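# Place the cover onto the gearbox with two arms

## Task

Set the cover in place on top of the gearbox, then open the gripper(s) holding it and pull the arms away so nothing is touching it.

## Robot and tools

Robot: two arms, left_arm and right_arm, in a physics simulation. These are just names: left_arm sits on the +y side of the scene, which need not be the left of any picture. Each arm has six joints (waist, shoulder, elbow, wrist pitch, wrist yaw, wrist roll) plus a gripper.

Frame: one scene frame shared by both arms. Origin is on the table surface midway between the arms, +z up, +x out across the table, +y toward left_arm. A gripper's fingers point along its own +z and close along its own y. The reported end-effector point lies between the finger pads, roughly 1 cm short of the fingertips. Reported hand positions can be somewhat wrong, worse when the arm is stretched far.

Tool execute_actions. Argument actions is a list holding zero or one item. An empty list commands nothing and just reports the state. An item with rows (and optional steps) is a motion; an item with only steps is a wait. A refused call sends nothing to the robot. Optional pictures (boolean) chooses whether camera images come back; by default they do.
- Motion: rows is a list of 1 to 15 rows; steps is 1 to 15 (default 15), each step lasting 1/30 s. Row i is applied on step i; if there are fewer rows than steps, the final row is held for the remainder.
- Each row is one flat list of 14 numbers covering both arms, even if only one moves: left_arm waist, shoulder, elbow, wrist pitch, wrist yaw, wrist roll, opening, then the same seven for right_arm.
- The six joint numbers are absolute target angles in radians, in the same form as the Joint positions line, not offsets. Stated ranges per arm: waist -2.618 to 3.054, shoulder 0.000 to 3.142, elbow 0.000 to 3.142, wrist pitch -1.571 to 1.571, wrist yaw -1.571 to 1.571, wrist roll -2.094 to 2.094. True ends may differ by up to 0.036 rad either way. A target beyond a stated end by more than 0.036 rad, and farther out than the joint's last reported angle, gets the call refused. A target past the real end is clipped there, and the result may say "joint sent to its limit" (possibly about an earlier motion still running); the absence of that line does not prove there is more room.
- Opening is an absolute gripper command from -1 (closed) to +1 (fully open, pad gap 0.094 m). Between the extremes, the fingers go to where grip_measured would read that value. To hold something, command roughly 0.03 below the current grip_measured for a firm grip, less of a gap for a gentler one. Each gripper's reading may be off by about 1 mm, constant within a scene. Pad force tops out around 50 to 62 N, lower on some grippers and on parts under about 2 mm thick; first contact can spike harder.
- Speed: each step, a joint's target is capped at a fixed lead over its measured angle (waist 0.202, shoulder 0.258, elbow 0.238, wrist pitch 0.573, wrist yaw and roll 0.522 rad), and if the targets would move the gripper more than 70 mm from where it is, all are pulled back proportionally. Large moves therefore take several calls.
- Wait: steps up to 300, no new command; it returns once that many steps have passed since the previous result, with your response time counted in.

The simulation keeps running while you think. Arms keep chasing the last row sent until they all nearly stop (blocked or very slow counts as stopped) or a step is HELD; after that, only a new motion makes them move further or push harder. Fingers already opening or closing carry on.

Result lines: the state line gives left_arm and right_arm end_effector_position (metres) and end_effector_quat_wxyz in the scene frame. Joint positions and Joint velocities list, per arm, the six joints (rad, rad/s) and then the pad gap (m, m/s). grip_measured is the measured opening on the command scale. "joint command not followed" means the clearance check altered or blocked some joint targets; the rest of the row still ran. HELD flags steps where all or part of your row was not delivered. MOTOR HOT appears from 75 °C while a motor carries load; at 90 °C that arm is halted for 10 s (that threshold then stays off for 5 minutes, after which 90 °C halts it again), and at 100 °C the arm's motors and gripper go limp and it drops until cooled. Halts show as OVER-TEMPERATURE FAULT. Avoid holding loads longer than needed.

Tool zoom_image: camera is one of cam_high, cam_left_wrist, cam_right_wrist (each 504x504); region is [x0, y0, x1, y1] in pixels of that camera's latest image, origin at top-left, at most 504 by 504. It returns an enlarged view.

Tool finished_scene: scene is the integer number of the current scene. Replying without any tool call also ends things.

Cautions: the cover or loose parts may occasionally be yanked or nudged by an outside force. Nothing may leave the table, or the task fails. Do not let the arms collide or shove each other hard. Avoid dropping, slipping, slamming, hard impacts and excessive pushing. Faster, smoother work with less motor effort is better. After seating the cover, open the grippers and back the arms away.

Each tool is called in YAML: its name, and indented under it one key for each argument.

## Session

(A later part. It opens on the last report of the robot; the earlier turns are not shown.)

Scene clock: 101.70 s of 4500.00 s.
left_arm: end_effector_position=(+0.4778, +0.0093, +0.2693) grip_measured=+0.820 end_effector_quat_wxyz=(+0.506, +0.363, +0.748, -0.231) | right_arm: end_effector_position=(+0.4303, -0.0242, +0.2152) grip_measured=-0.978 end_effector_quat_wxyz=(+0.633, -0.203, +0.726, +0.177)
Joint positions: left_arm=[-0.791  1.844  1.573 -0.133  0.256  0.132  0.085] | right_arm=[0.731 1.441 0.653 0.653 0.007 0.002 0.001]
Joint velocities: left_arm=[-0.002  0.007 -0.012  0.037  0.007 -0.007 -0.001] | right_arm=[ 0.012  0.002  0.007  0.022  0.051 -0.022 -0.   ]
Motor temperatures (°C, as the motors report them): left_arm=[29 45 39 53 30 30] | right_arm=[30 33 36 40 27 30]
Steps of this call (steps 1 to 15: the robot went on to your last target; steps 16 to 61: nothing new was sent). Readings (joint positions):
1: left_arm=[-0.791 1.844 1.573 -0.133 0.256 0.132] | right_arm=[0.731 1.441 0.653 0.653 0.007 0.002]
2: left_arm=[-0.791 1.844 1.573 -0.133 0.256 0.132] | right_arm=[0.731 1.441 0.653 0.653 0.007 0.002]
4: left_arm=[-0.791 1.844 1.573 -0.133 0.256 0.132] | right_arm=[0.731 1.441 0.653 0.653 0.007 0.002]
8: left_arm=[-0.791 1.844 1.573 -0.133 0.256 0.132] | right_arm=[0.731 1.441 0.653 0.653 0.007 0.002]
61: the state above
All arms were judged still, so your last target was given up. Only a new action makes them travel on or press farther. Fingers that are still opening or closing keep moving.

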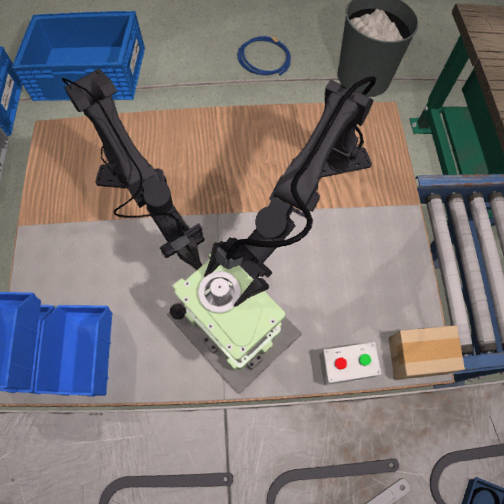

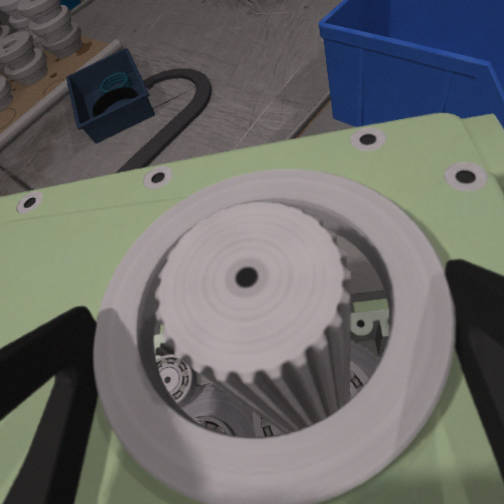

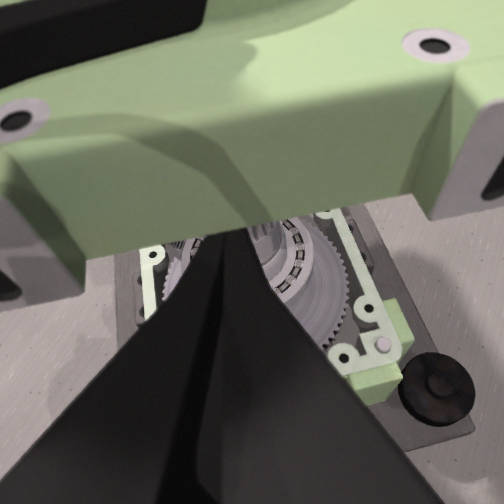

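execute_actions:
  actions:
    - {"rows":[[-0.795,1.787,1.586,0.04,0.29,0.18,0.79,0.735,1.428,0.671,0.82,0,0,-1],[-0.795,1.788,1.572,0.054,0.29,0.18,0.79,0.735,1.44,0.664,0.835,0,0,-1],[-0.795,1.788,1.558,0.069,0.29,0.18,0.79,0.735,1.45,0.658,0.85,0,0,-1],[-0.795,1.789,1.544,0.083,0.29,0.18,0.79,0.735,1.46,0.652,0.865,0,0,-1],[-0.795,1.79,1.53,0.098,0.29,0.18,0.79,0.735,1.47,0.646,0.88,0,0,-1],[-0.795,1.79,1.516,0.112,0.29,0.18,0.79,0.735,1.48,0.64,0.895,0,0,-1],[-0.795,1.791,1.502,0.127,0.29,0.18,0.79,0.735,1.49,0.635,0.91,0,0,-1],[-0.795,1.792,1.489,0.141,0.29,0.19,0.79,0.735,1.5,0.63,0.925,0,0,-1]],"steps":15}

execute_actions:
  actions:
    - {"rows":[[-0.795,1.795,1.478,0.155,0.29,0.19,0.79,0.735,1.515,0.622,0.945,0,0,-1],[-0.795,1.798,1.467,0.17,0.29,0.19,0.79,0.735,1.53,0.614,0.967,0,0,-1],[-0.795,1.801,1.456,0.184,0.29,0.19,0.79,0.735,1.545,0.606,0.99,0,0,-1],[-0.795,1.804,1.445,0.198,0.29,0.19,0.79,0.735,1.56,0.6,1.01,0,0,-1],[-0.795,1.807,1.434,0.212,0.29,0.19,0.79,0.735,1.575,0.593,1.03,0,0,-1],[-0.795,1.81,1.423,0.227,0.29,0.19,0.79,0.735,1.59,0.586,1.052,0,0,-1],[-0.795,1.814,1.411,0.241,0.29,0.19,0.79,0.735,1.605,0.58,1.073,0,0,-1],[-0.795,1.817,1.4,0.255,0.29,0.19,0.79,0.735,1.618,0.574,1.095,0,0,-1]],"steps":15}

Scene clock: 103.70 s of 4500.00 s.
left_arm: end_effector_position=(+0.4772, +0.0133, +0.2426) grip_measured=+0.820 end_effector_quat_wxyz=(+0.507, +0.363, +0.749, -0.225) | right_arm: end_effector_position=(+0.4317, -0.0216, +0.1870) grip_measured=-0.978 end_effector_quat_wxyz=(+0.625, -0.207, +0.731, +0.179)
Joint positions: left_arm=[-0.788  1.842  1.466 -0.031  0.25   0.139  0.085] | right_arm=[ 0.731  1.521  0.609  0.757 -0.001  0.002  0.001]
Joint velocities: left_arm=[-0.007  0.007 -0.002  0.051 -0.095 -0.022 -0.   ] | right_arm=[-0.007  0.007  0.012  0.095 -0.022  0.007  0.   ]
Motor temperatures (°C, as the motors report them): left_arm=[29 45 39 54 30 30] | right_arm=[30 33 36 41 27 30]
Steps of this call (steps 1 to 45: nothing new was sent; steps 46 to 60: all 15 steps of this action). Readings (joint positions):
46: left_arm=[-0.791 1.844 1.573 -0.132 0.256 0.132] | right_arm=[0.731 1.441 0.653 0.654 0.008 0.002]
47: left_arm=[-0.791 1.844 1.571 -0.128 0.256 0.132] | right_arm=[0.731 1.443 0.653 0.657 0.008 0.002]
49: left_arm=[-0.790 1.843 1.556 -0.102 0.256 0.134] | right_arm=[0.731 1.454 0.651 0.677 0.010 0.002]
53: left_arm=[-0.788 1.842 1.505 -0.046 0.255 0.137] | right_arm=[0.731 1.492 0.629 0.735 0.009 0.002]
60: the state above

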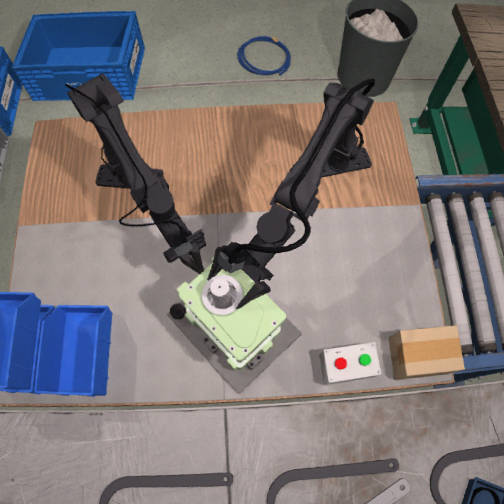

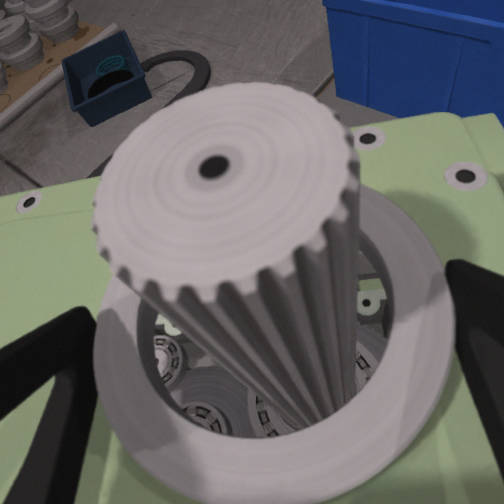

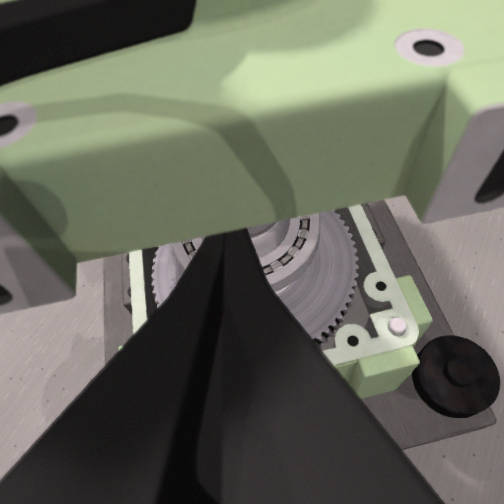

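Scene clock: 104.20 s of 4500.00 s.
left_arm: end_effector_position=(+0.4775, +0.0131, +0.2120) grip_measured=+0.820 end_effector_quat_wxyz=(+0.506, +0.366, +0.749, -0.223) | right_arm: end_effector_position=(+0.4332, -0.0210, +0.1547) grip_measured=-0.978 end_effector_quat_wxyz=(+0.625, -0.207, +0.731, +0.178)
Joint positions: left_arm=[-0.788  1.866  1.379  0.074  0.25   0.147  0.085] | right_arm=[0.731 1.642 0.556 0.93  0.    0.002 0.001]
Joint velocities: left_arm=[-0.002  0.012 -0.002 -0.022 -0.007 -0.051  0.   ] | right_arm=[-0.007 -0.017 -0.002  0.051  0.007  0.066 -0.   ]
Motor temperatures (°C, as the motors report them): left_arm=[29 45 38 54 30 30] | right_arm=[30 33 35 41 27 30]
Steps of this call (steps 1 to 15: all 15 steps of this action). Readings (joint positions):
1: left_arm=[-0.788 1.842 1.466 -0.027 0.250 0.140] | right_arm=[0.731 1.522 0.609 0.763 -0.001 0.002]
2: left_arm=[-0.788 1.842 1.466 -0.021 0.250 0.140] | right_arm=[0.731 1.526 0.609 0.773 0.002 0.002]
4: left_arm=[-0.788 1.842 1.454 0.006 0.250 0.144] | right_arm=[0.731 1.543 0.604 0.812 0.005 0.002]
8: left_arm=[-0.788 1.843 1.409 0.058 0.250 0.149] | right_arm=[0.731 1.599 0.581 0.901 0.004 0.002]
15: the state above

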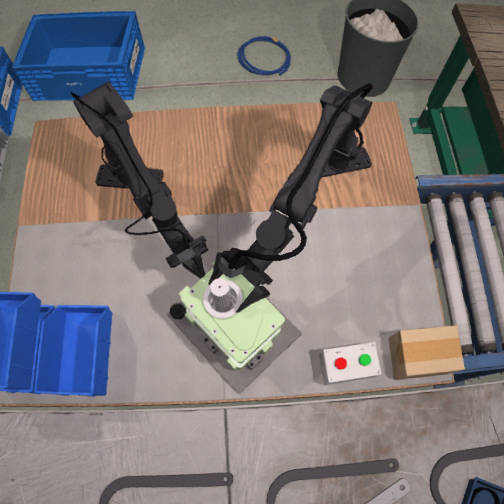

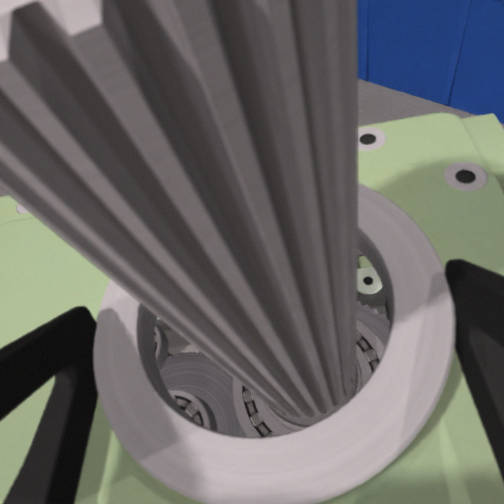

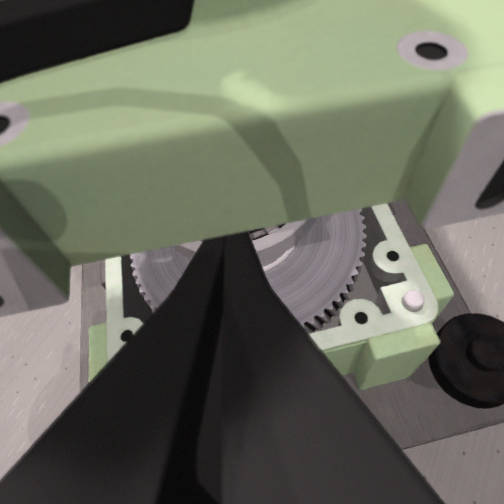

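execute_actions:
  actions:
    - {"rows":[[-0.795,1.823,1.391,0.27,0.29,0.19,0.79,0.735,1.632,0.568,1.117,0,0,-1],[-0.795,1.829,1.382,0.285,0.29,0.19,0.79,0.735,1.646,0.562,1.139,0,0,-1],[-0.795,1.835,1.373,0.3,0.29,0.19,0.79,0.735,1.66,0.556,1.16,0,0,-1],[-0.795,1.841,1.364,0.315,0.29,0.19,0.79,0.735,1.674,0.55,1.182,0,0,-1],[-0.795,1.847,1.355,0.33,0.29,0.19,0.79,0.735,1.688,0.545,1.204,0,0,-1],[-0.797,1.853,1.346,0.345,0.29,0.19,0.79,0.735,1.702,0.54,1.226,0,0,-1],[-0.799,1.859,1.337,0.36,0.295,0.19,0.79,0.735,1.716,0.535,1.248,0,0,-1],[-0.8,1.865,1.328,0.375,0.295,0.19,0.79,0.735,1.73,0.53,1.27,0,0,-1]],"steps":15}

Scene clock: 106.43 s of 4500.00 s.
left_arm: end_effector_position=(+0.4796, +0.0104, +0.1829) grip_measured=+0.820 end_effector_quat_wxyz=(+0.508, +0.367, +0.745, -0.227) | right_arm: end_effector_position=(+0.4323, -0.0230, +0.1269) grip_measured=-0.978 end_effector_quat_wxyz=(+0.627, -0.204, +0.731, +0.175)
Joint positions: left_arm=[-0.787  1.911  1.31   0.198  0.259  0.146  0.085] | right_arm=[0.731 1.758 0.512 1.093 0.008 0.002 0.001]
Joint velocities: left_arm=[-0.037  0.002 -0.002  0.066  0.007 -0.066 -0.   ] | right_arm=[-0.027 -0.012 -0.022  0.051 -0.007 -0.007  0.   ]
Motor temperatures (°C, as the motors report them): left_arm=[29 45 38 55 30 30] | right_arm=[30 34 35 42 27 30]
Steps of this call (steps 1 to 30: the robot went on to your last target; steps 31 to 52: nothing new was sent; steps 53 to 67: all 15 steps of this action). Readings (joint positions):
53: left_arm=[-0.788 1.866 1.379 0.094 0.251 0.147] | right_arm=[0.731 1.642 0.556 0.949 0.008 0.002]
54: left_arm=[-0.788 1.866 1.377 0.098 0.252 0.147] | right_arm=[0.731 1.646 0.556 0.956 0.009 0.002]
56: left_arm=[-0.787 1.866 1.367 0.120 0.251 0.148] | right_arm=[0.731 1.663 0.554 0.985 0.010 0.002]
60: left_arm=[-0.787 1.878 1.335 0.171 0.253 0.150] | right_arm=[0.731 1.715 0.535 1.068 0.010 0.002]
67: the state above

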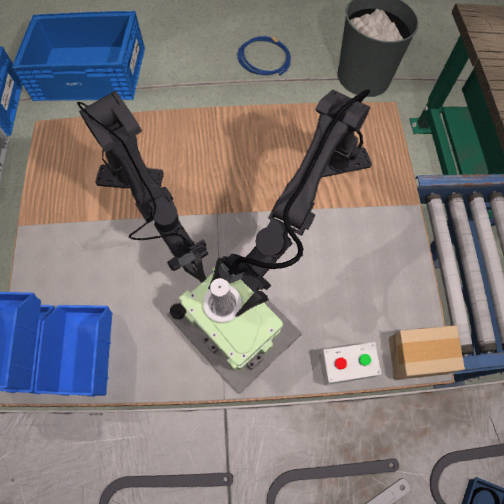

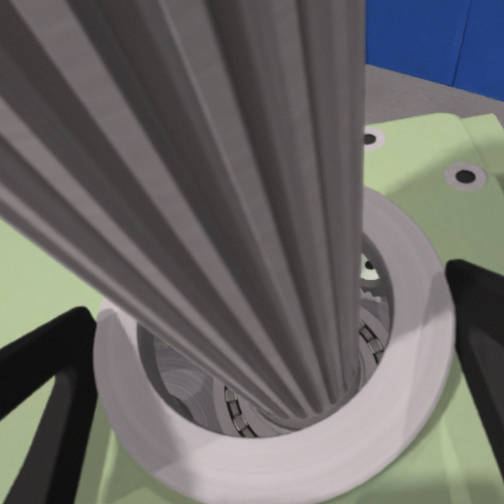

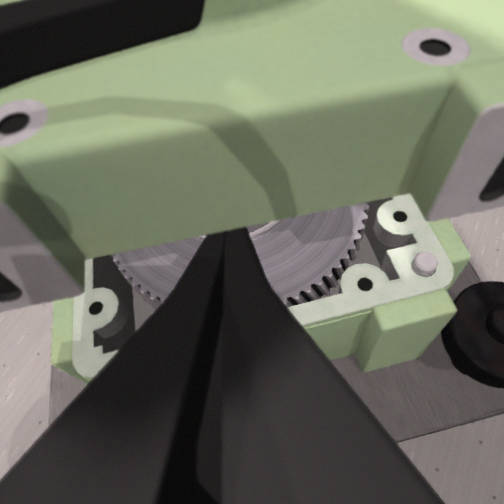

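execute_actions:
  actions:
    - {"rows":[[-0.8,1.87,1.32,0.388,0.295,0.19,0.79,0.735,1.745,0.527,1.29,0,0,-1],[-0.8,1.875,1.312,0.401,0.295,0.19,0.79,0.735,1.76,0.524,1.31,0,0,-1],[-0.8,1.88,1.304,0.414,0.295,0.19,0.79,0.735,1.775,0.521,1.33,0,0,-1],[-0.8,1.885,1.296,0.427,0.295,0.19,0.79,0.735,1.79,0.518,1.35,0,0,-1],[-0.8,1.89,1.288,0.44,0.295,0.19,0.79,0.735,1.805,0.515,1.37,0,0,-1],[-0.8,1.895,1.28,0.453,0.295,0.19,0.79,0.735,1.82,0.512,1.39,0,0,-1]],"steps":15}

Scene clock: 107.67 s of 4500.00 s.
left_arm: end_effector_position=(+0.4810, +0.0095, +0.1714) grip_measured=+0.820 end_effector_quat_wxyz=(+0.519, +0.366, +0.738, -0.228) | right_arm: end_effector_position=(+0.4334, -0.0225, +0.1148) grip_measured=-0.978 end_effector_quat_wxyz=(+0.635, -0.202, +0.724, +0.178)
Joint positions: left_arm=[-0.787  1.934  1.267  0.289  0.259  0.147  0.085] | right_arm=[0.731 1.845 0.499 1.215 0.008 0.002 0.001]
Joint velocities: left_arm=[-0.007  0.012 -0.007 -0.022 -0.051 -0.037 -0.001] | right_arm=[ 0.007  0.017 -0.012  0.037  0.037 -0.051 -0.   ]
Motor temperatures (°C, as the motors report them): left_arm=[29 45 38 55 30 30] | right_arm=[30 34 35 42 27 30]
Steps of this call (steps 1 to 22: the robot went on to your last target; steps 23 to 37: all 15 steps of this action). Readings (joint positions):
23: left_arm=[-0.787 1.911 1.310 0.218 0.259 0.146] | right_arm=[0.731 1.758 0.512 1.112 0.012 0.002]
24: left_arm=[-0.787 1.911 1.310 0.221 0.259 0.146] | right_arm=[0.731 1.761 0.512 1.119 0.012 0.002]
26: left_arm=[-0.787 1.911 1.300 0.240 0.258 0.147] | right_arm=[0.731 1.779 0.512 1.148 0.013 0.002]
30: left_arm=[-0.787 1.921 1.276 0.282 0.253 0.149] | right_arm=[0.731 1.830 0.510 1.207 0.012 0.002]
37: the state above

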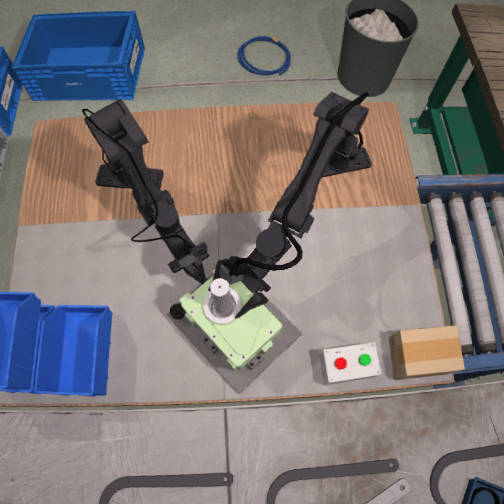

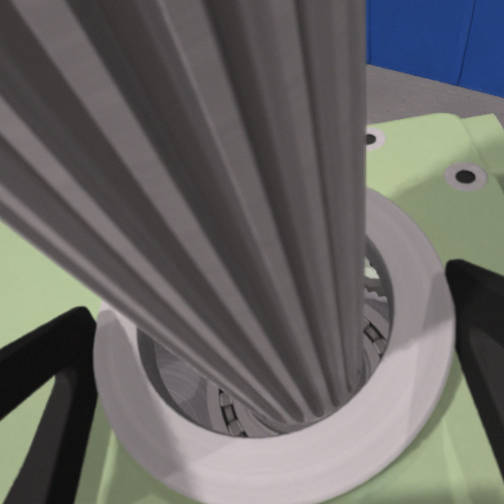

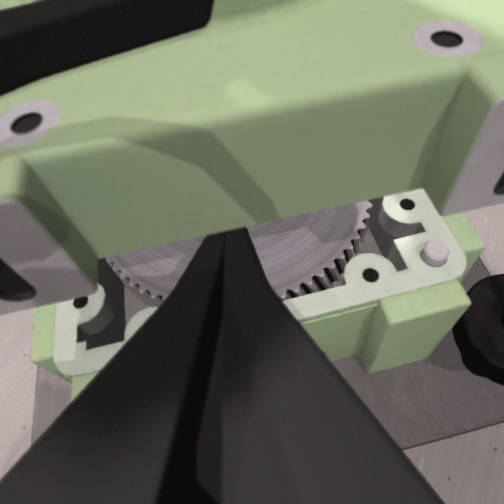

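execute_actions:
  actions:
    - {"rows":[[-0.8,1.9,1.272,0.463,0.295,0.19,0.79,0.735,1.838,0.511,1.41,0,0,-1],[-0.8,1.905,1.264,0.473,0.295,0.19,0.79,0.735,1.856,0.51,1.43,0,0,-1],[-0.8,1.91,1.256,0.483,0.295,0.19,0.79,0.735,1.874,0.509,1.45,0,0,-1],[-0.8,1.915,1.248,0.493,0.295,0.19,0.79,0.735,1.892,0.509,1.47,0,0,-1],[-0.8,1.92,1.24,0.503,0.295,0.19,0.79,0.735,1.91,0.509,1.49,0,0,-1],[-0.8,1.925,1.232,0.513,0.295,0.19,0.79,0.735,1.928,0.509,1.51,0,0,-1]],"steps":15}

Scene clock: 109.30 s of 4500.00 s.
left_arm: end_effector_position=(+0.4813, +0.0109, +0.1519) grip_measured=+0.820 end_effector_quat_wxyz=(+0.521, +0.364, +0.739, -0.226) | right_arm: end_effector_position=(+0.4347, -0.0204, +0.0946) grip_measured=-0.978 end_effector_quat_wxyz=(+0.636, -0.204, +0.722, +0.180)
Joint positions: left_arm=[-0.787  1.964  1.223  0.365  0.251  0.146  0.085] | right_arm=[0.731 1.959 0.499 1.334 0.002 0.002 0.001]
Joint velocities: left_arm=[-0.007  0.002 -0.007  0.095 -0.066  0.007  0.   ] | right_arm=[ 0.007 -0.002  0.007  0.081  0.051 -0.095 -0.   ]
Motor temperatures (°C, as the motors report them): left_arm=[29 46 38 55 30 30] | right_arm=[30 34 35 43 27 30]
Steps of this call (steps 1 to 30: the robot went on to your last target; steps 31 to 34: nothing new was sent; steps 35 to 49: all 15 steps of this action). Readings (joint positions):
35: left_arm=[-0.787 1.934 1.267 0.300 0.259 0.147] | right_arm=[0.731 1.846 0.499 1.227 0.011 0.002]
36: left_arm=[-0.787 1.934 1.265 0.304 0.259 0.147] | right_arm=[0.731 1.852 0.499 1.236 0.012 0.002]
38: left_arm=[-0.787 1.934 1.255 0.320 0.256 0.148] | right_arm=[0.731 1.875 0.499 1.270 0.012 0.002]
42: left_arm=[-0.787 1.950 1.231 0.355 0.253 0.149] | right_arm=[0.731 1.937 0.499 1.329 0.008 0.002]
49: the state above

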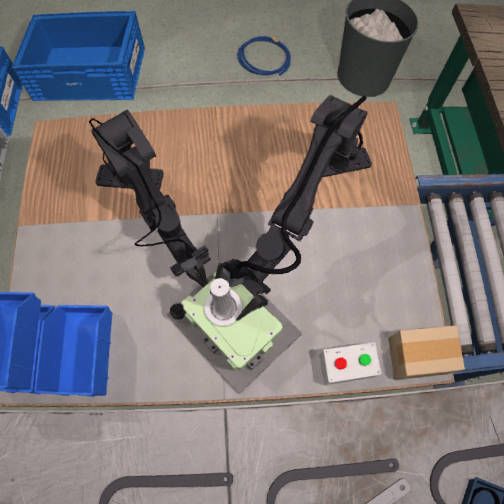

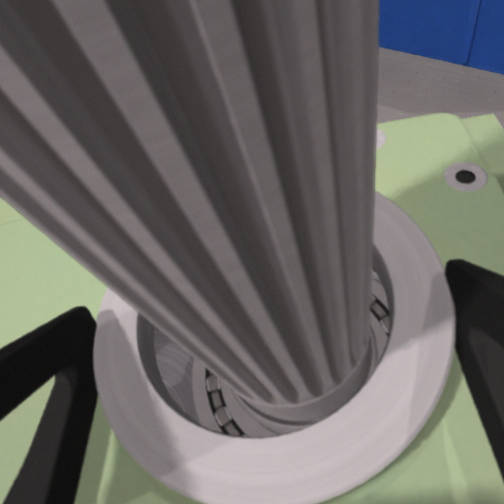

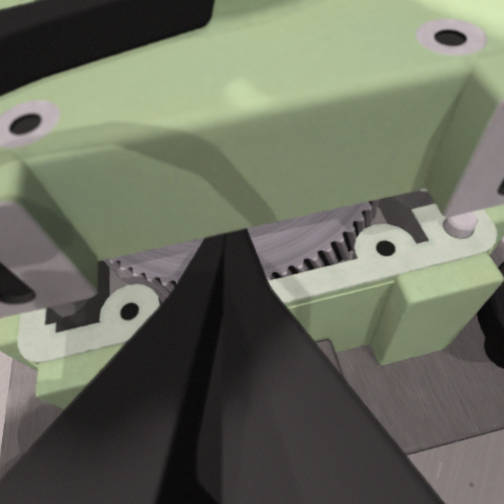

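execute_actions:
  actions:
    - {"rows":[[-0.803,1.93,1.226,0.523,0.295,0.19,0.79,0.735,1.942,0.508,1.522,0,0,-1],[-0.806,1.935,1.22,0.533,0.295,0.19,0.79,0.735,1.956,0.507,1.534,0,0,-1],[-0.809,1.94,1.214,0.543,0.295,0.19,0.79,0.735,1.97,0.506,1.546,0,0,-1],[-0.812,1.945,1.208,0.553,0.295,0.19,0.79,0.735,1.984,0.505,1.558,0,0,-1],[-0.815,1.95,1.202,0.563,0.295,0.19,0.79,0.735,1.998,0.504,1.57,0,0,-1]],"steps":15}

Scene clock: 110.53 s of 4500.00 s.
left_arm: end_effector_position=(+0.4818, +0.0112, +0.1468) grip_measured=+0.820 end_effector_quat_wxyz=(+0.529, +0.360, +0.734, -0.227) | right_arm: end_effector_position=(+0.4354, -0.0212, +0.0894) grip_measured=-0.978 end_effector_quat_wxyz=(+0.645, -0.199, +0.715, +0.180)
Joint positions: left_arm=[-0.787  1.977  1.197  0.424  0.248  0.141  0.085] | right_arm=[0.731 2.017 0.496 1.417 0.008 0.002 0.001]
Joint velocities: left_arm=[-0.002  0.007 -0.012 -0.022  0.022  0.022 -0.   ] | right_arm=[-0.027  0.017 -0.022  0.037  0.007  0.022  0.   ]
Motor temperatures (°C, as the motors report them): left_arm=[29 46 38 56 30 30] | right_arm=[30 34 35 43 27 30]
Steps of this call (steps 1 to 15: the robot went on to your last target; steps 16 to 22: nothing new was sent; steps 23 to 37: all 15 steps of this action). Readings (joint positions):
23: left_arm=[-0.787 1.964 1.223 0.371 0.251 0.146] | right_arm=[0.731 1.959 0.499 1.339 0.006 0.002]
24: left_arm=[-0.787 1.964 1.223 0.373 0.252 0.146] | right_arm=[0.731 1.962 0.499 1.343 0.007 0.002]
26: left_arm=[-0.787 1.964 1.215 0.386 0.251 0.147] | right_arm=[0.731 1.978 0.499 1.368 0.008 0.002]
30: left_arm=[-0.787 1.976 1.199 0.416 0.250 0.141] | right_arm=[0.731 2.014 0.497 1.409 0.007 0.002]
37: the state above

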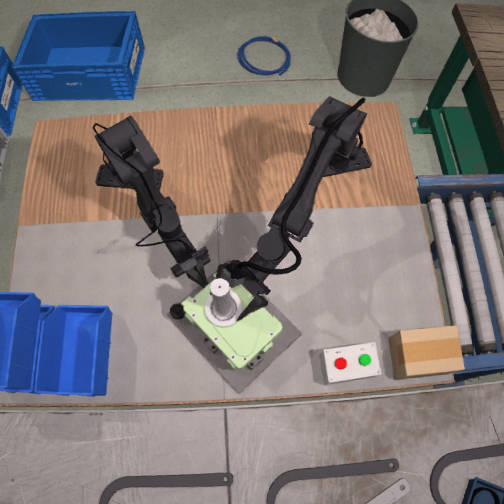

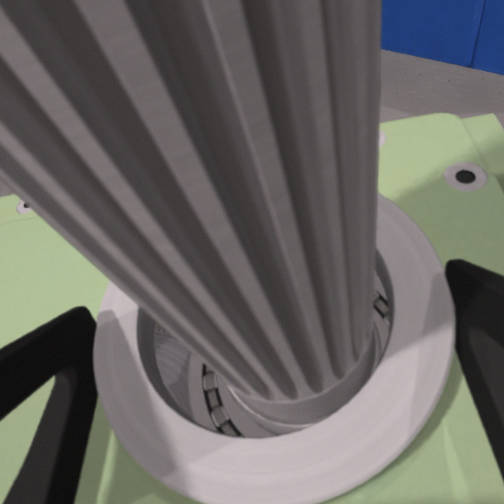

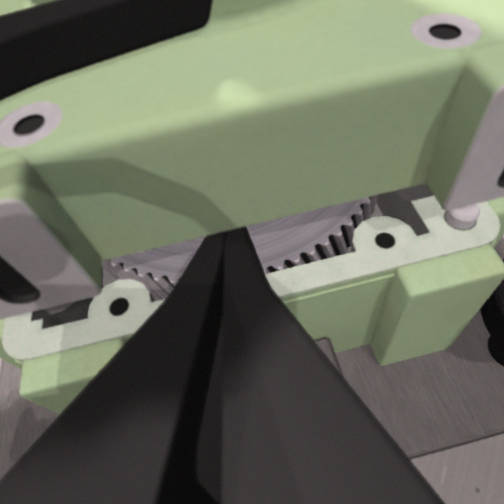

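execute_actions:
  actions:
    - {"rows":[[-0.818,1.95,1.202,0.563,0.295,0.19,0.79,0.735,1.992,0.496,1.57,0,0,-1],[-0.822,1.95,1.202,0.563,0.295,0.19,0.79,0.735,1.986,0.488,1.57,0,0,-1],[-0.826,1.95,1.202,0.563,0.295,0.19,0.79,0.735,1.98,0.48,1.57,0,0,-1],[-0.83,1.95,1.202,0.563,0.295,0.19,0.79,0.735,1.975,0.47,1.57,0,0,-1]],"steps":15}

Scene clock: 112.17 s of 4500.00 s.
left_arm: end_effector_position=(+0.4770, +0.0052, +0.1451) grip_measured=+0.820 end_effector_quat_wxyz=(+0.526, +0.366, +0.732, -0.230) | right_arm: end_effector_position=(+0.4295, -0.0259, +0.0869) grip_measured=-0.978 end_effector_quat_wxyz=(+0.645, -0.198, +0.716, +0.179)
Joint positions: left_arm=[-0.8    1.98   1.197  0.424  0.248  0.143  0.085] | right_arm=[0.731 2.017 0.465 1.446 0.013 0.002 0.001]
Joint velocities: left_arm=[-0.007 -0.002 -0.007  0.051  0.022 -0.037  0.001] | right_arm=[-0.002 -0.012  0.002  0.007  0.037 -0.051  0.   ]
Motor temperatures (°C, as the motors report them): left_arm=[29 46 38 56 30 30] | right_arm=[30 34 35 43 27 30]
Steps of this call (steps 1 to 15: the robot went on to your last target; steps 16 to 34: nothing new was sent; steps 35 to 49: all 15 steps of this action). Readings (joint positions):
35: left_arm=[-0.787 1.977 1.197 0.424 0.248 0.141] | right_arm=[0.731 2.017 0.496 1.417 0.008 0.002]
36: left_arm=[-0.787 1.977 1.197 0.424 0.248 0.141] | right_arm=[0.731 2.017 0.494 1.418 0.008 0.002]
38: left_arm=[-0.791 1.977 1.197 0.424 0.248 0.141] | right_arm=[0.731 2.017 0.484 1.426 0.008 0.002]
42: left_arm=[-0.800 1.980 1.197 0.424 0.248 0.143] | right_arm=[0.731 2.017 0.466 1.445 0.012 0.002]
49: the state above

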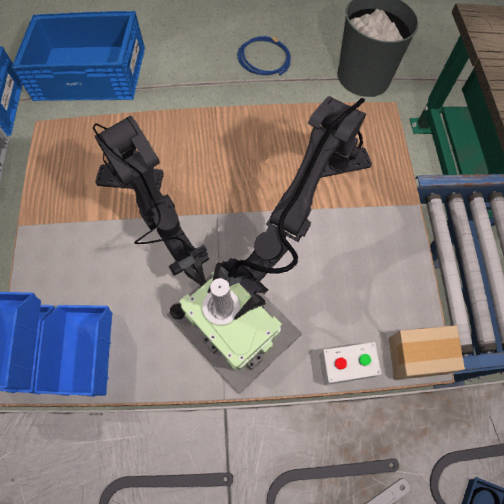

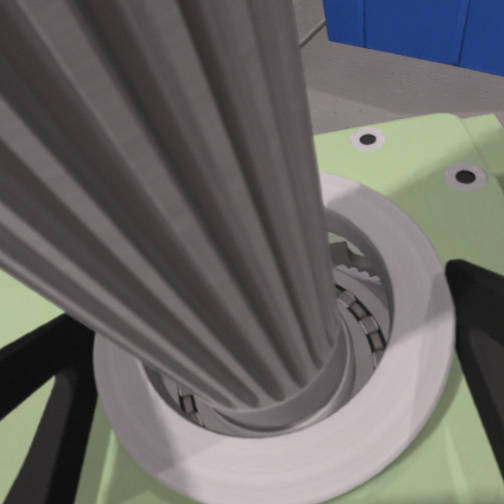

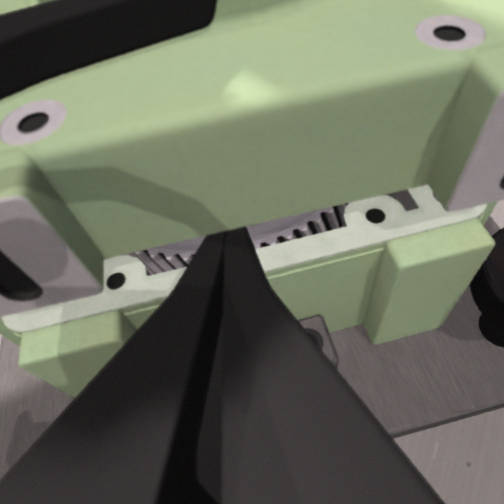

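zoom_image:
  camera: "cam_high"
  region: [150,250,320,400]

Region (150, 250, 320, 400) of cam_high's 504x504 image, scaled by 2.965, with more detail than that image has; it fills the top 445 rows of this view, and the rest is white.

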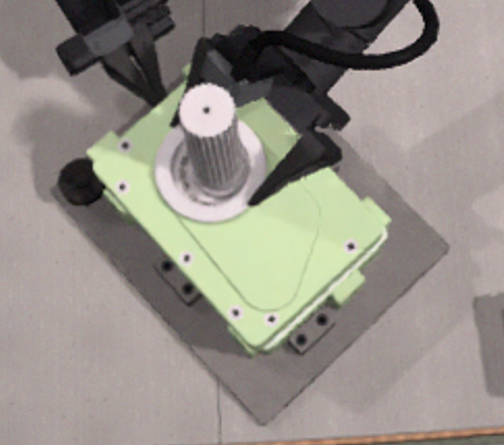

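execute_actions:
  actions:
    - {"rows":[[-0.825,1.954,1.197,0.566,0.295,0.19,0.79,0.735,1.99,0.47,1.57,0,0,-1],[-0.82,1.958,1.192,0.569,0.295,0.19,0.79,0.735,2.005,0.47,1.57,0,0,-1],[-0.815,1.962,1.187,0.572,0.295,0.19,0.79,0.735,2.02,0.472,1.57,0,0,-1],[-0.815,1.966,1.182,0.575,0.295,0.19,0.79,0.735,2.03,0.475,1.57,0,0,-1],[-0.815,1.97,1.177,0.578,0.295,0.19,0.79,0.735,2.04,0.478,1.57,0,0,-1]],"steps":15}

Scene clock: 114.03 s of 4500.00 s.
left_arm: end_effector_position=(+0.4762, +0.0058, +0.1448) grip_measured=+0.820 end_effector_quat_wxyz=(+0.533, +0.364, +0.728, -0.231) | right_arm: end_effector_position=(+0.4297, -0.0258, +0.0865) grip_measured=-0.978 end_effector_quat_wxyz=(+0.651, -0.196, +0.711, +0.180)
Joint positions: left_arm=[-0.8    1.981  1.178  0.462  0.248  0.143  0.085] | right_arm=[0.731 2.043 0.465 1.489 0.013 0.002 0.001]
Joint velocities: left_arm=[-0.007 -0.002  0.002 -0.037  0.007  0.022 -0.001] | right_arm=[-0.002 -0.002  0.022 -0.007 -0.051 -0.051 -0.001]
Motor temperatures (°C, as the motors report them): left_arm=[29 46 37 56 30 30] | right_arm=[30 34 34 43 27 30]
Steps of this call (steps 1 to 15: the robot went on to your last target; steps 16 to 41: nothing new was sent; steps 42 to 56: all 15 steps of this action). Readings (joint positions):
42: left_arm=[-0.800 1.980 1.197 0.424 0.248 0.143] | right_arm=[0.731 2.017 0.465 1.446 0.013 0.002]
43: left_arm=[-0.800 1.981 1.196 0.426 0.248 0.143] | right_arm=[0.731 2.017 0.465 1.446 0.013 0.002]
45: left_arm=[-0.800 1.981 1.189 0.437 0.248 0.143] | right_arm=[0.731 2.023 0.465 1.454 0.013 0.002]
49: left_arm=[-0.800 1.981 1.179 0.457 0.248 0.143] | right_arm=[0.731 2.040 0.465 1.483 0.013 0.002]
56: the state above

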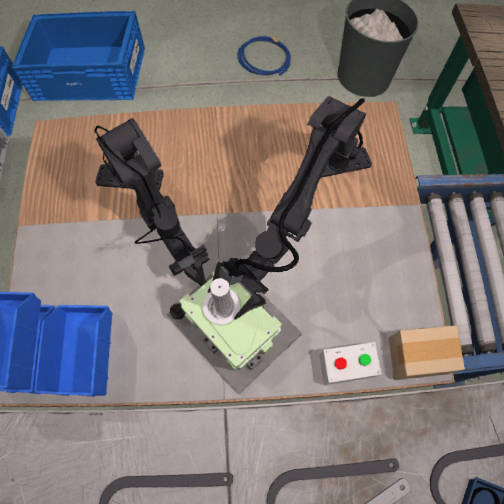

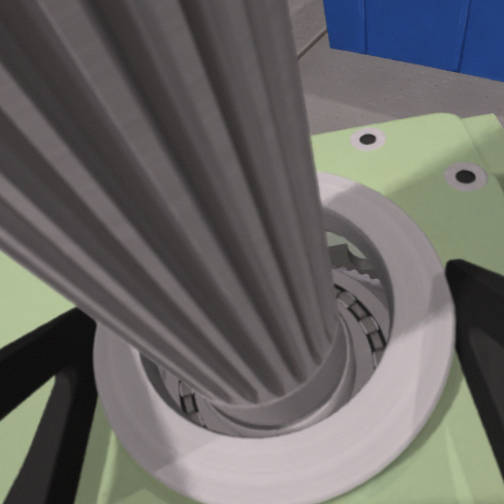

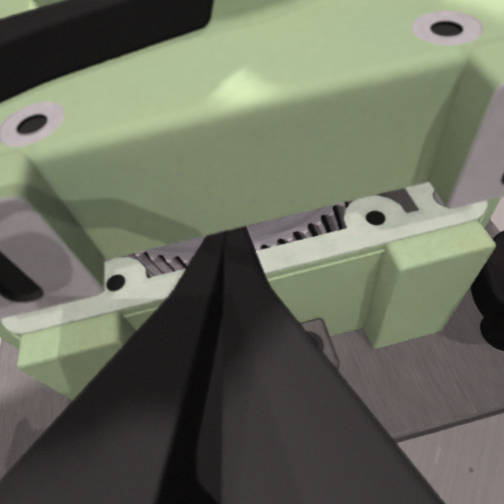

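execute_actions:
  actions:
    - {"rows":[[-0.815,1.97,1.177,0.574,0.295,0.19,0.79,0.735,2.04,0.47,1.555,0,0,-1],[-0.815,1.97,1.177,0.57,0.295,0.19,0.79,0.735,2.04,0.465,1.54,0,0,-1],[-0.815,1.97,1.177,0.565,0.295,0.19,0.79,0.735,2.04,0.46,1.525,0,0,-1],[-0.815,1.97,1.177,0.56,0.295,0.19,0.79,0.735,2.04,0.46,1.51,0,0,-1],[-0.815,1.97,1.177,0.56,0.295,0.19,0.79,0.735,2.04,0.46,1.5,0,0,-1],[-0.815,1.97,1.177,0.56,0.295,0.19,0.79,0.735,2.03,0.445,1.5,0,0,-1],[-0.815,1.97,1.177,0.56,0.295,0.19,0.79,0.735,2.02,0.43,1.5,0,0,-1],[-0.815,1.97,1.177,0.56,0.295,0.19,0.79,0.735,2.01,0.415,1.5,0,0,-1],[-0.815,1.97,1.177,0.56,0.295,0.19,0.79,0.735,2.0,0.4,1.5,0,0,-1],[-0.815,1.97,1.177,0.56,0.295,0.19,0.79,0.735,1.99,0.385,1.5,0,0,-1],[-0.815,1.97,1.177,0.56,0.295,0.19,0.79,0.735,1.98,0.37,1.5,0,0,-1],[-0.815,1.97,1.177,0.56,0.295,0.19,0.79,0.735,1.97,0.355,1.5,0,0,-1],[-0.815,1.97,1.177,0.56,0.295,0.19,0.79,0.735,1.96,0.34,1.5,0,0,-1],[-0.815,1.97,1.177,0.56,0.295,0.19,0.79,0.735,1.95,0.325,1.5,0,0,-1],[-0.815,1.97,1.177,0.56,0.295,0.19,0.79,0.735,1.94,0.31,1.5,0,0,-1]],"steps":15}

execute_actions:
  actions:
    - {"steps":15}

Scene clock: 115.70 s of 4500.00 s.
left_arm: end_effector_position=(+0.4730, +0.0036, +0.1347) grip_measured=+0.819 end_effector_quat_wxyz=(+0.524, +0.378, +0.727, -0.233) | right_arm: end_effector_position=(+0.4052, -0.0399, +0.0774) grip_measured=-0.978 end_effector_quat_wxyz=(+0.632, -0.203, +0.727, +0.177)
Joint positions: left_arm=[-0.8    1.997  1.176  0.457  0.269  0.163  0.085] | right_arm=[0.731 1.986 0.355 1.492 0.008 0.002 0.001]
Joint velocities: left_arm=[-0.002 -0.007 -0.002 -0.051  0.125 -0.037 -0.001] | right_arm=[-0.007 -0.325 -0.403 -0.066 -0.051 -0.022 -0.   ]
Motor temperatures (°C, as the motors report them): left_arm=[29 45 37 56 30 30] | right_arm=[30 34 34 43 27 30]
Steps of this call (steps 1 to 15: the robot went on to your last target; steps 16 to 35: nothing new was sent; steps 36 to 50: all 15 steps of this action). Readings (joint positions):
36: left_arm=[-0.800 1.981 1.178 0.462 0.248 0.143] | right_arm=[0.731 2.043 0.465 1.489 0.013 0.002]
37: left_arm=[-0.800 1.981 1.178 0.462 0.248 0.143] | right_arm=[0.731 2.043 0.465 1.489 0.013 0.002]
39: left_arm=[-0.800 1.981 1.178 0.462 0.248 0.143] | right_arm=[0.731 2.043 0.465 1.487 0.013 0.002]
43: left_arm=[-0.800 1.983 1.178 0.462 0.252 0.143] | right_arm=[0.731 2.041 0.454 1.492 0.013 0.002]
50: the state above

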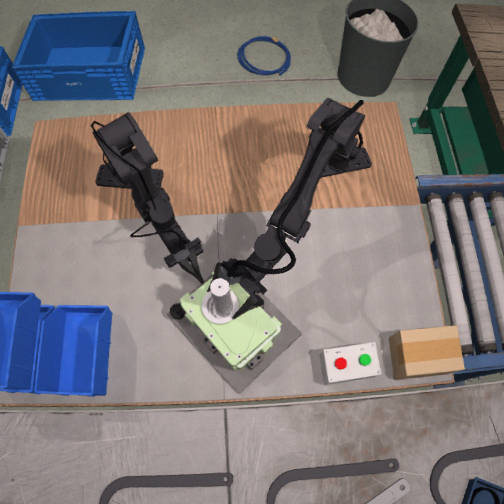

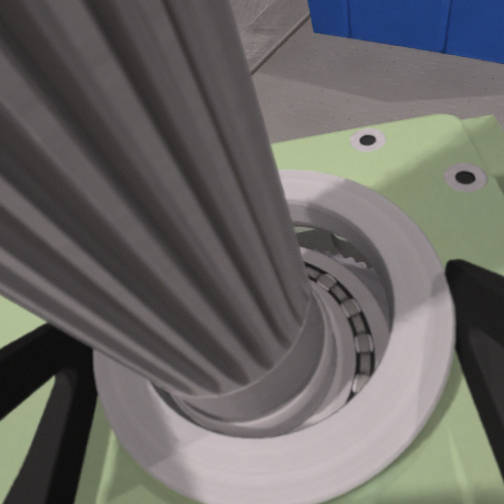

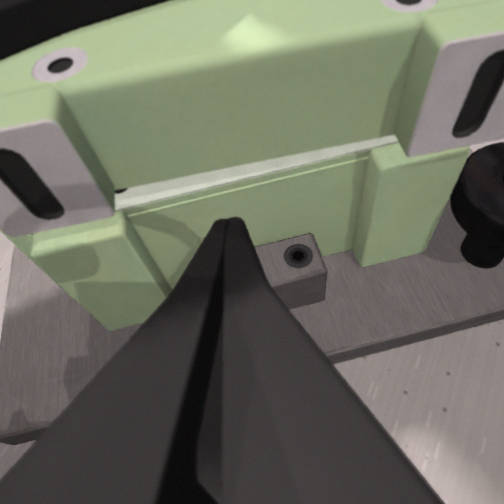

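Scene clock: 116.20 s of 4500.00 s.
left_arm: end_effector_position=(+0.4727, +0.0034, +0.1345) grip_measured=+0.819 end_effector_quat_wxyz=(+0.524, +0.379, +0.727, -0.233) | right_arm: end_effector_position=(+0.3997, -0.0429, +0.0783) grip_measured=-0.978 end_effector_quat_wxyz=(+0.630, -0.204, +0.728, +0.177)
Joint positions: left_arm=[-0.8    1.997  1.176  0.456  0.271  0.164  0.085] | right_arm=[0.731 1.966 0.33  1.492 0.006 0.002 0.001]
Joint velocities: left_arm=[-0.012 -0.007 -0.002 -0.007 -0.051  0.037 -0.001] | right_arm=[ 0.002 -0.002 -0.017 -0.037  0.037  0.007 -0.   ]
Motor temperatures (°C, as the motors report them): left_arm=[29 45 37 56 30 30] | right_arm=[30 34 34 43 27 30]
Steps of this call (steps 1 to 15: the robot went on to your last target). Readings (joint positions):
1: left_arm=[-0.800 1.997 1.176 0.456 0.270 0.164] | right_arm=[0.731 1.976 0.343 1.492 0.008 0.002]
2: left_arm=[-0.800 1.997 1.176 0.456 0.271 0.164] | right_arm=[0.731 1.970 0.335 1.492 0.008 0.002]
4: left_arm=[-0.800 1.997 1.176 0.456 0.271 0.164] | right_arm=[0.731 1.966 0.330 1.492 0.007 0.002]
8: left_arm=[-0.800 1.997 1.176 0.456 0.271 0.164] | right_arm=[0.731 1.966 0.330 1.492 0.006 0.002]
15: the state above

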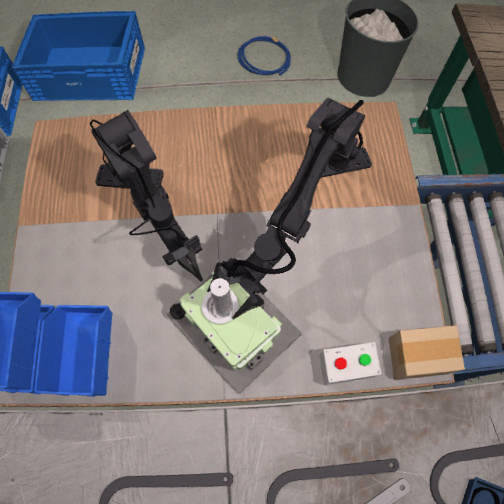

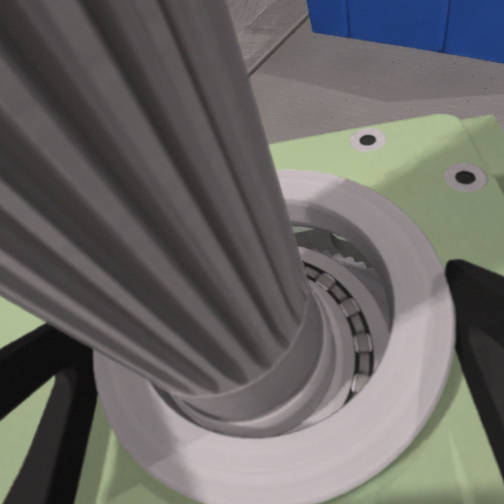

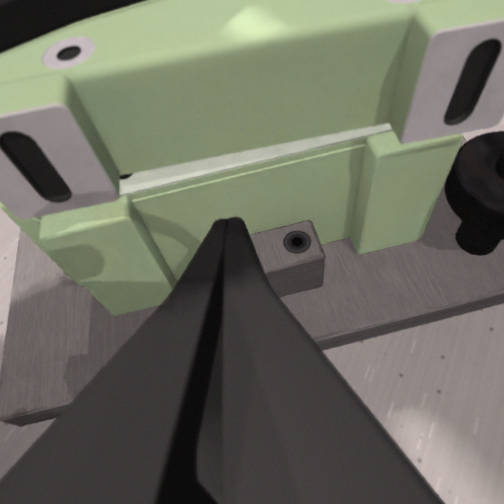

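execute_actions:
  actions:
    - {"rows":[[-0.805,1.965,1.174,0.56,0.29,0.185,0.79,0.735,1.94,0.31,1.5,0,0,-1],[-0.795,1.96,1.17,0.56,0.285,0.18,0.79,0.735,1.94,0.31,1.5,0,0,-1],[-0.788,1.955,1.165,0.56,0.28,0.175,0.79,0.735,1.94,0.31,1.5,0,0,-1],[-0.782,1.95,1.16,0.56,0.275,0.17,0.79,0.735,1.94,0.31,1.5,0,0,-1],[-0.776,1.95,1.16,0.56,0.27,0.165,0.79,0.735,1.94,0.31,1.5,0,0,-1]],"steps":15}

Scene clock: 117.77 s of 4500.00 s.
left_arm: end_effector_position=(+0.4732, +0.0064, +0.1341) grip_measured=+0.819 end_effector_quat_wxyz=(+0.525, +0.377, +0.726, -0.233) | right_arm: end_effector_position=(+0.3997, -0.0429, +0.0783) grip_measured=-0.978 end_effector_quat_wxyz=(+0.630, -0.204, +0.728, +0.177)
Joint positions: left_arm=[-0.795  1.993  1.165  0.468  0.274  0.164  0.085] | right_arm=[0.731 1.966 0.33  1.492 0.006 0.002 0.001]
Joint velocities: left_arm=[-0.002  0.002 -0.007  0.022  0.007 -0.007 -0.   ] | right_arm=[-0.007 -0.002 -0.007 -0.022 -0.022  0.066 -0.   ]
Motor temperatures (°C, as the motors report them): left_arm=[29 45 37 56 30 30] | right_arm=[30 34 34 43 27 30]
Steps of this call (steps 1 to 15: the robot went on to your last target; steps 16 to 32: nothing new was sent; steps 33 to 47: all 15 steps of this action). Readings (joint positions):
33: left_arm=[-0.800 1.997 1.176 0.456 0.271 0.164] | right_arm=[0.731 1.966 0.330 1.492 0.006 0.002]
34: left_arm=[-0.800 1.997 1.176 0.456 0.271 0.164] | right_arm=[0.731 1.966 0.330 1.492 0.006 0.002]
36: left_arm=[-0.799 1.997 1.172 0.460 0.271 0.164] | right_arm=[0.731 1.966 0.330 1.492 0.006 0.002]
40: left_arm=[-0.797 1.995 1.168 0.468 0.274 0.164] | right_arm=[0.731 1.966 0.330 1.492 0.006 0.002]
47: the state above

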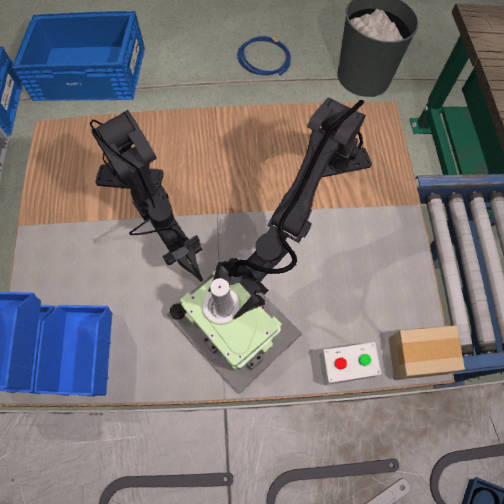

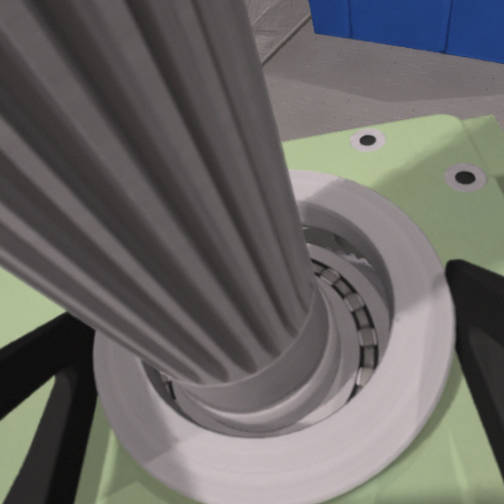

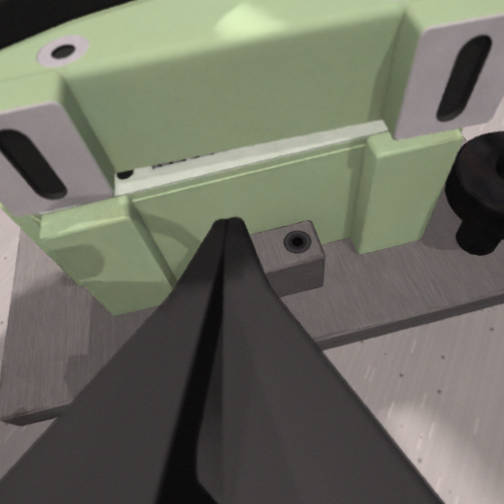

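Continue same direction, using q5 too.

execute_actions:
  actions:
    - {"rows":[[-0.774,1.948,1.157,0.56,0.26,0.165,0.79,0.735,1.94,0.31,1.5,0,0,-1],[-0.772,1.946,1.154,0.56,0.25,0.165,0.79,0.735,1.94,0.31,1.5,0,0,-1],[-0.77,1.944,1.151,0.56,0.24,0.165,0.79,0.735,1.94,0.31,1.5,0,0,-1],[-0.768,1.942,1.148,0.56,0.235,0.165,0.79,0.735,1.94,0.31,1.5,0,0,-1]],"steps":15}

Scene clock: 119.07 s of 4500.00 s.
left_arm: end_effector_position=(+0.4743, +0.0123, +0.1327) grip_measured=+0.819 end_effector_quat_wxyz=(+0.526, +0.371, +0.731, -0.227) | right_arm: end_effector_position=(+0.3996, -0.0428, +0.0783) grip_measured=-0.978 end_effector_quat_wxyz=(+0.630, -0.204, +0.728, +0.177)
Joint positions: left_arm=[-0.789  1.985  1.15   0.471  0.262  0.161  0.085] | right_arm=[0.731 1.966 0.33  1.492 0.006 0.002 0.001]
Joint velocities: left_arm=[-0.007  0.002 -0.012  0.037 -0.007 -0.11  -0.001] | right_arm=[-0.022 -0.002  0.002  0.051  0.022  0.022 -0.001]
Motor temperatures (°C, as the motors report them): left_arm=[29 46 37 56 30 30] | right_arm=[30 34 34 42 27 30]
Steps of this call (steps 1 to 15: the robot went on to your last target; steps 16 to 24: nothing new was sent; steps 25 to 39: all 15 steps of this action). Readings (joint positions):
25: left_arm=[-0.795 1.993 1.165 0.468 0.274 0.164] | right_arm=[0.731 1.966 0.330 1.492 0.006 0.002]
26: left_arm=[-0.795 1.993 1.165 0.468 0.274 0.164] | right_arm=[0.731 1.966 0.330 1.492 0.006 0.002]
28: left_arm=[-0.794 1.993 1.164 0.468 0.272 0.164] | right_arm=[0.731 1.966 0.330 1.492 0.006 0.002]
32: left_arm=[-0.791 1.985 1.153 0.469 0.269 0.159] | right_arm=[0.731 1.966 0.330 1.492 0.006 0.002]
39: the state above

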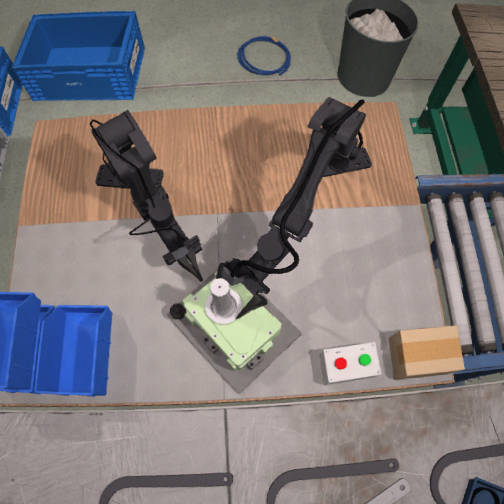

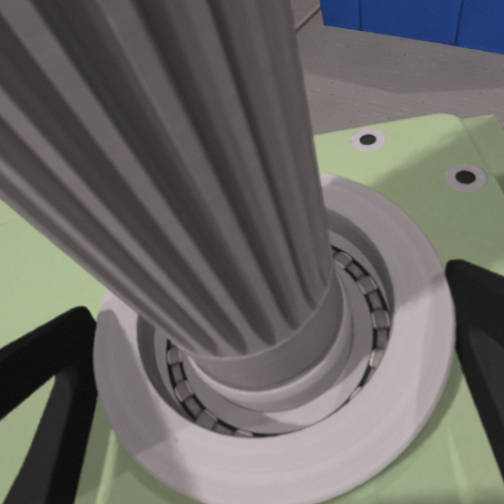

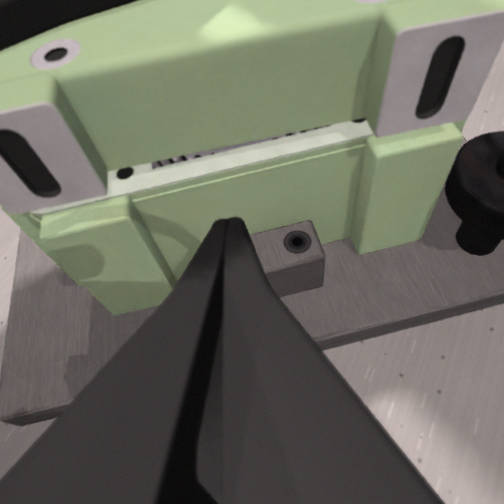

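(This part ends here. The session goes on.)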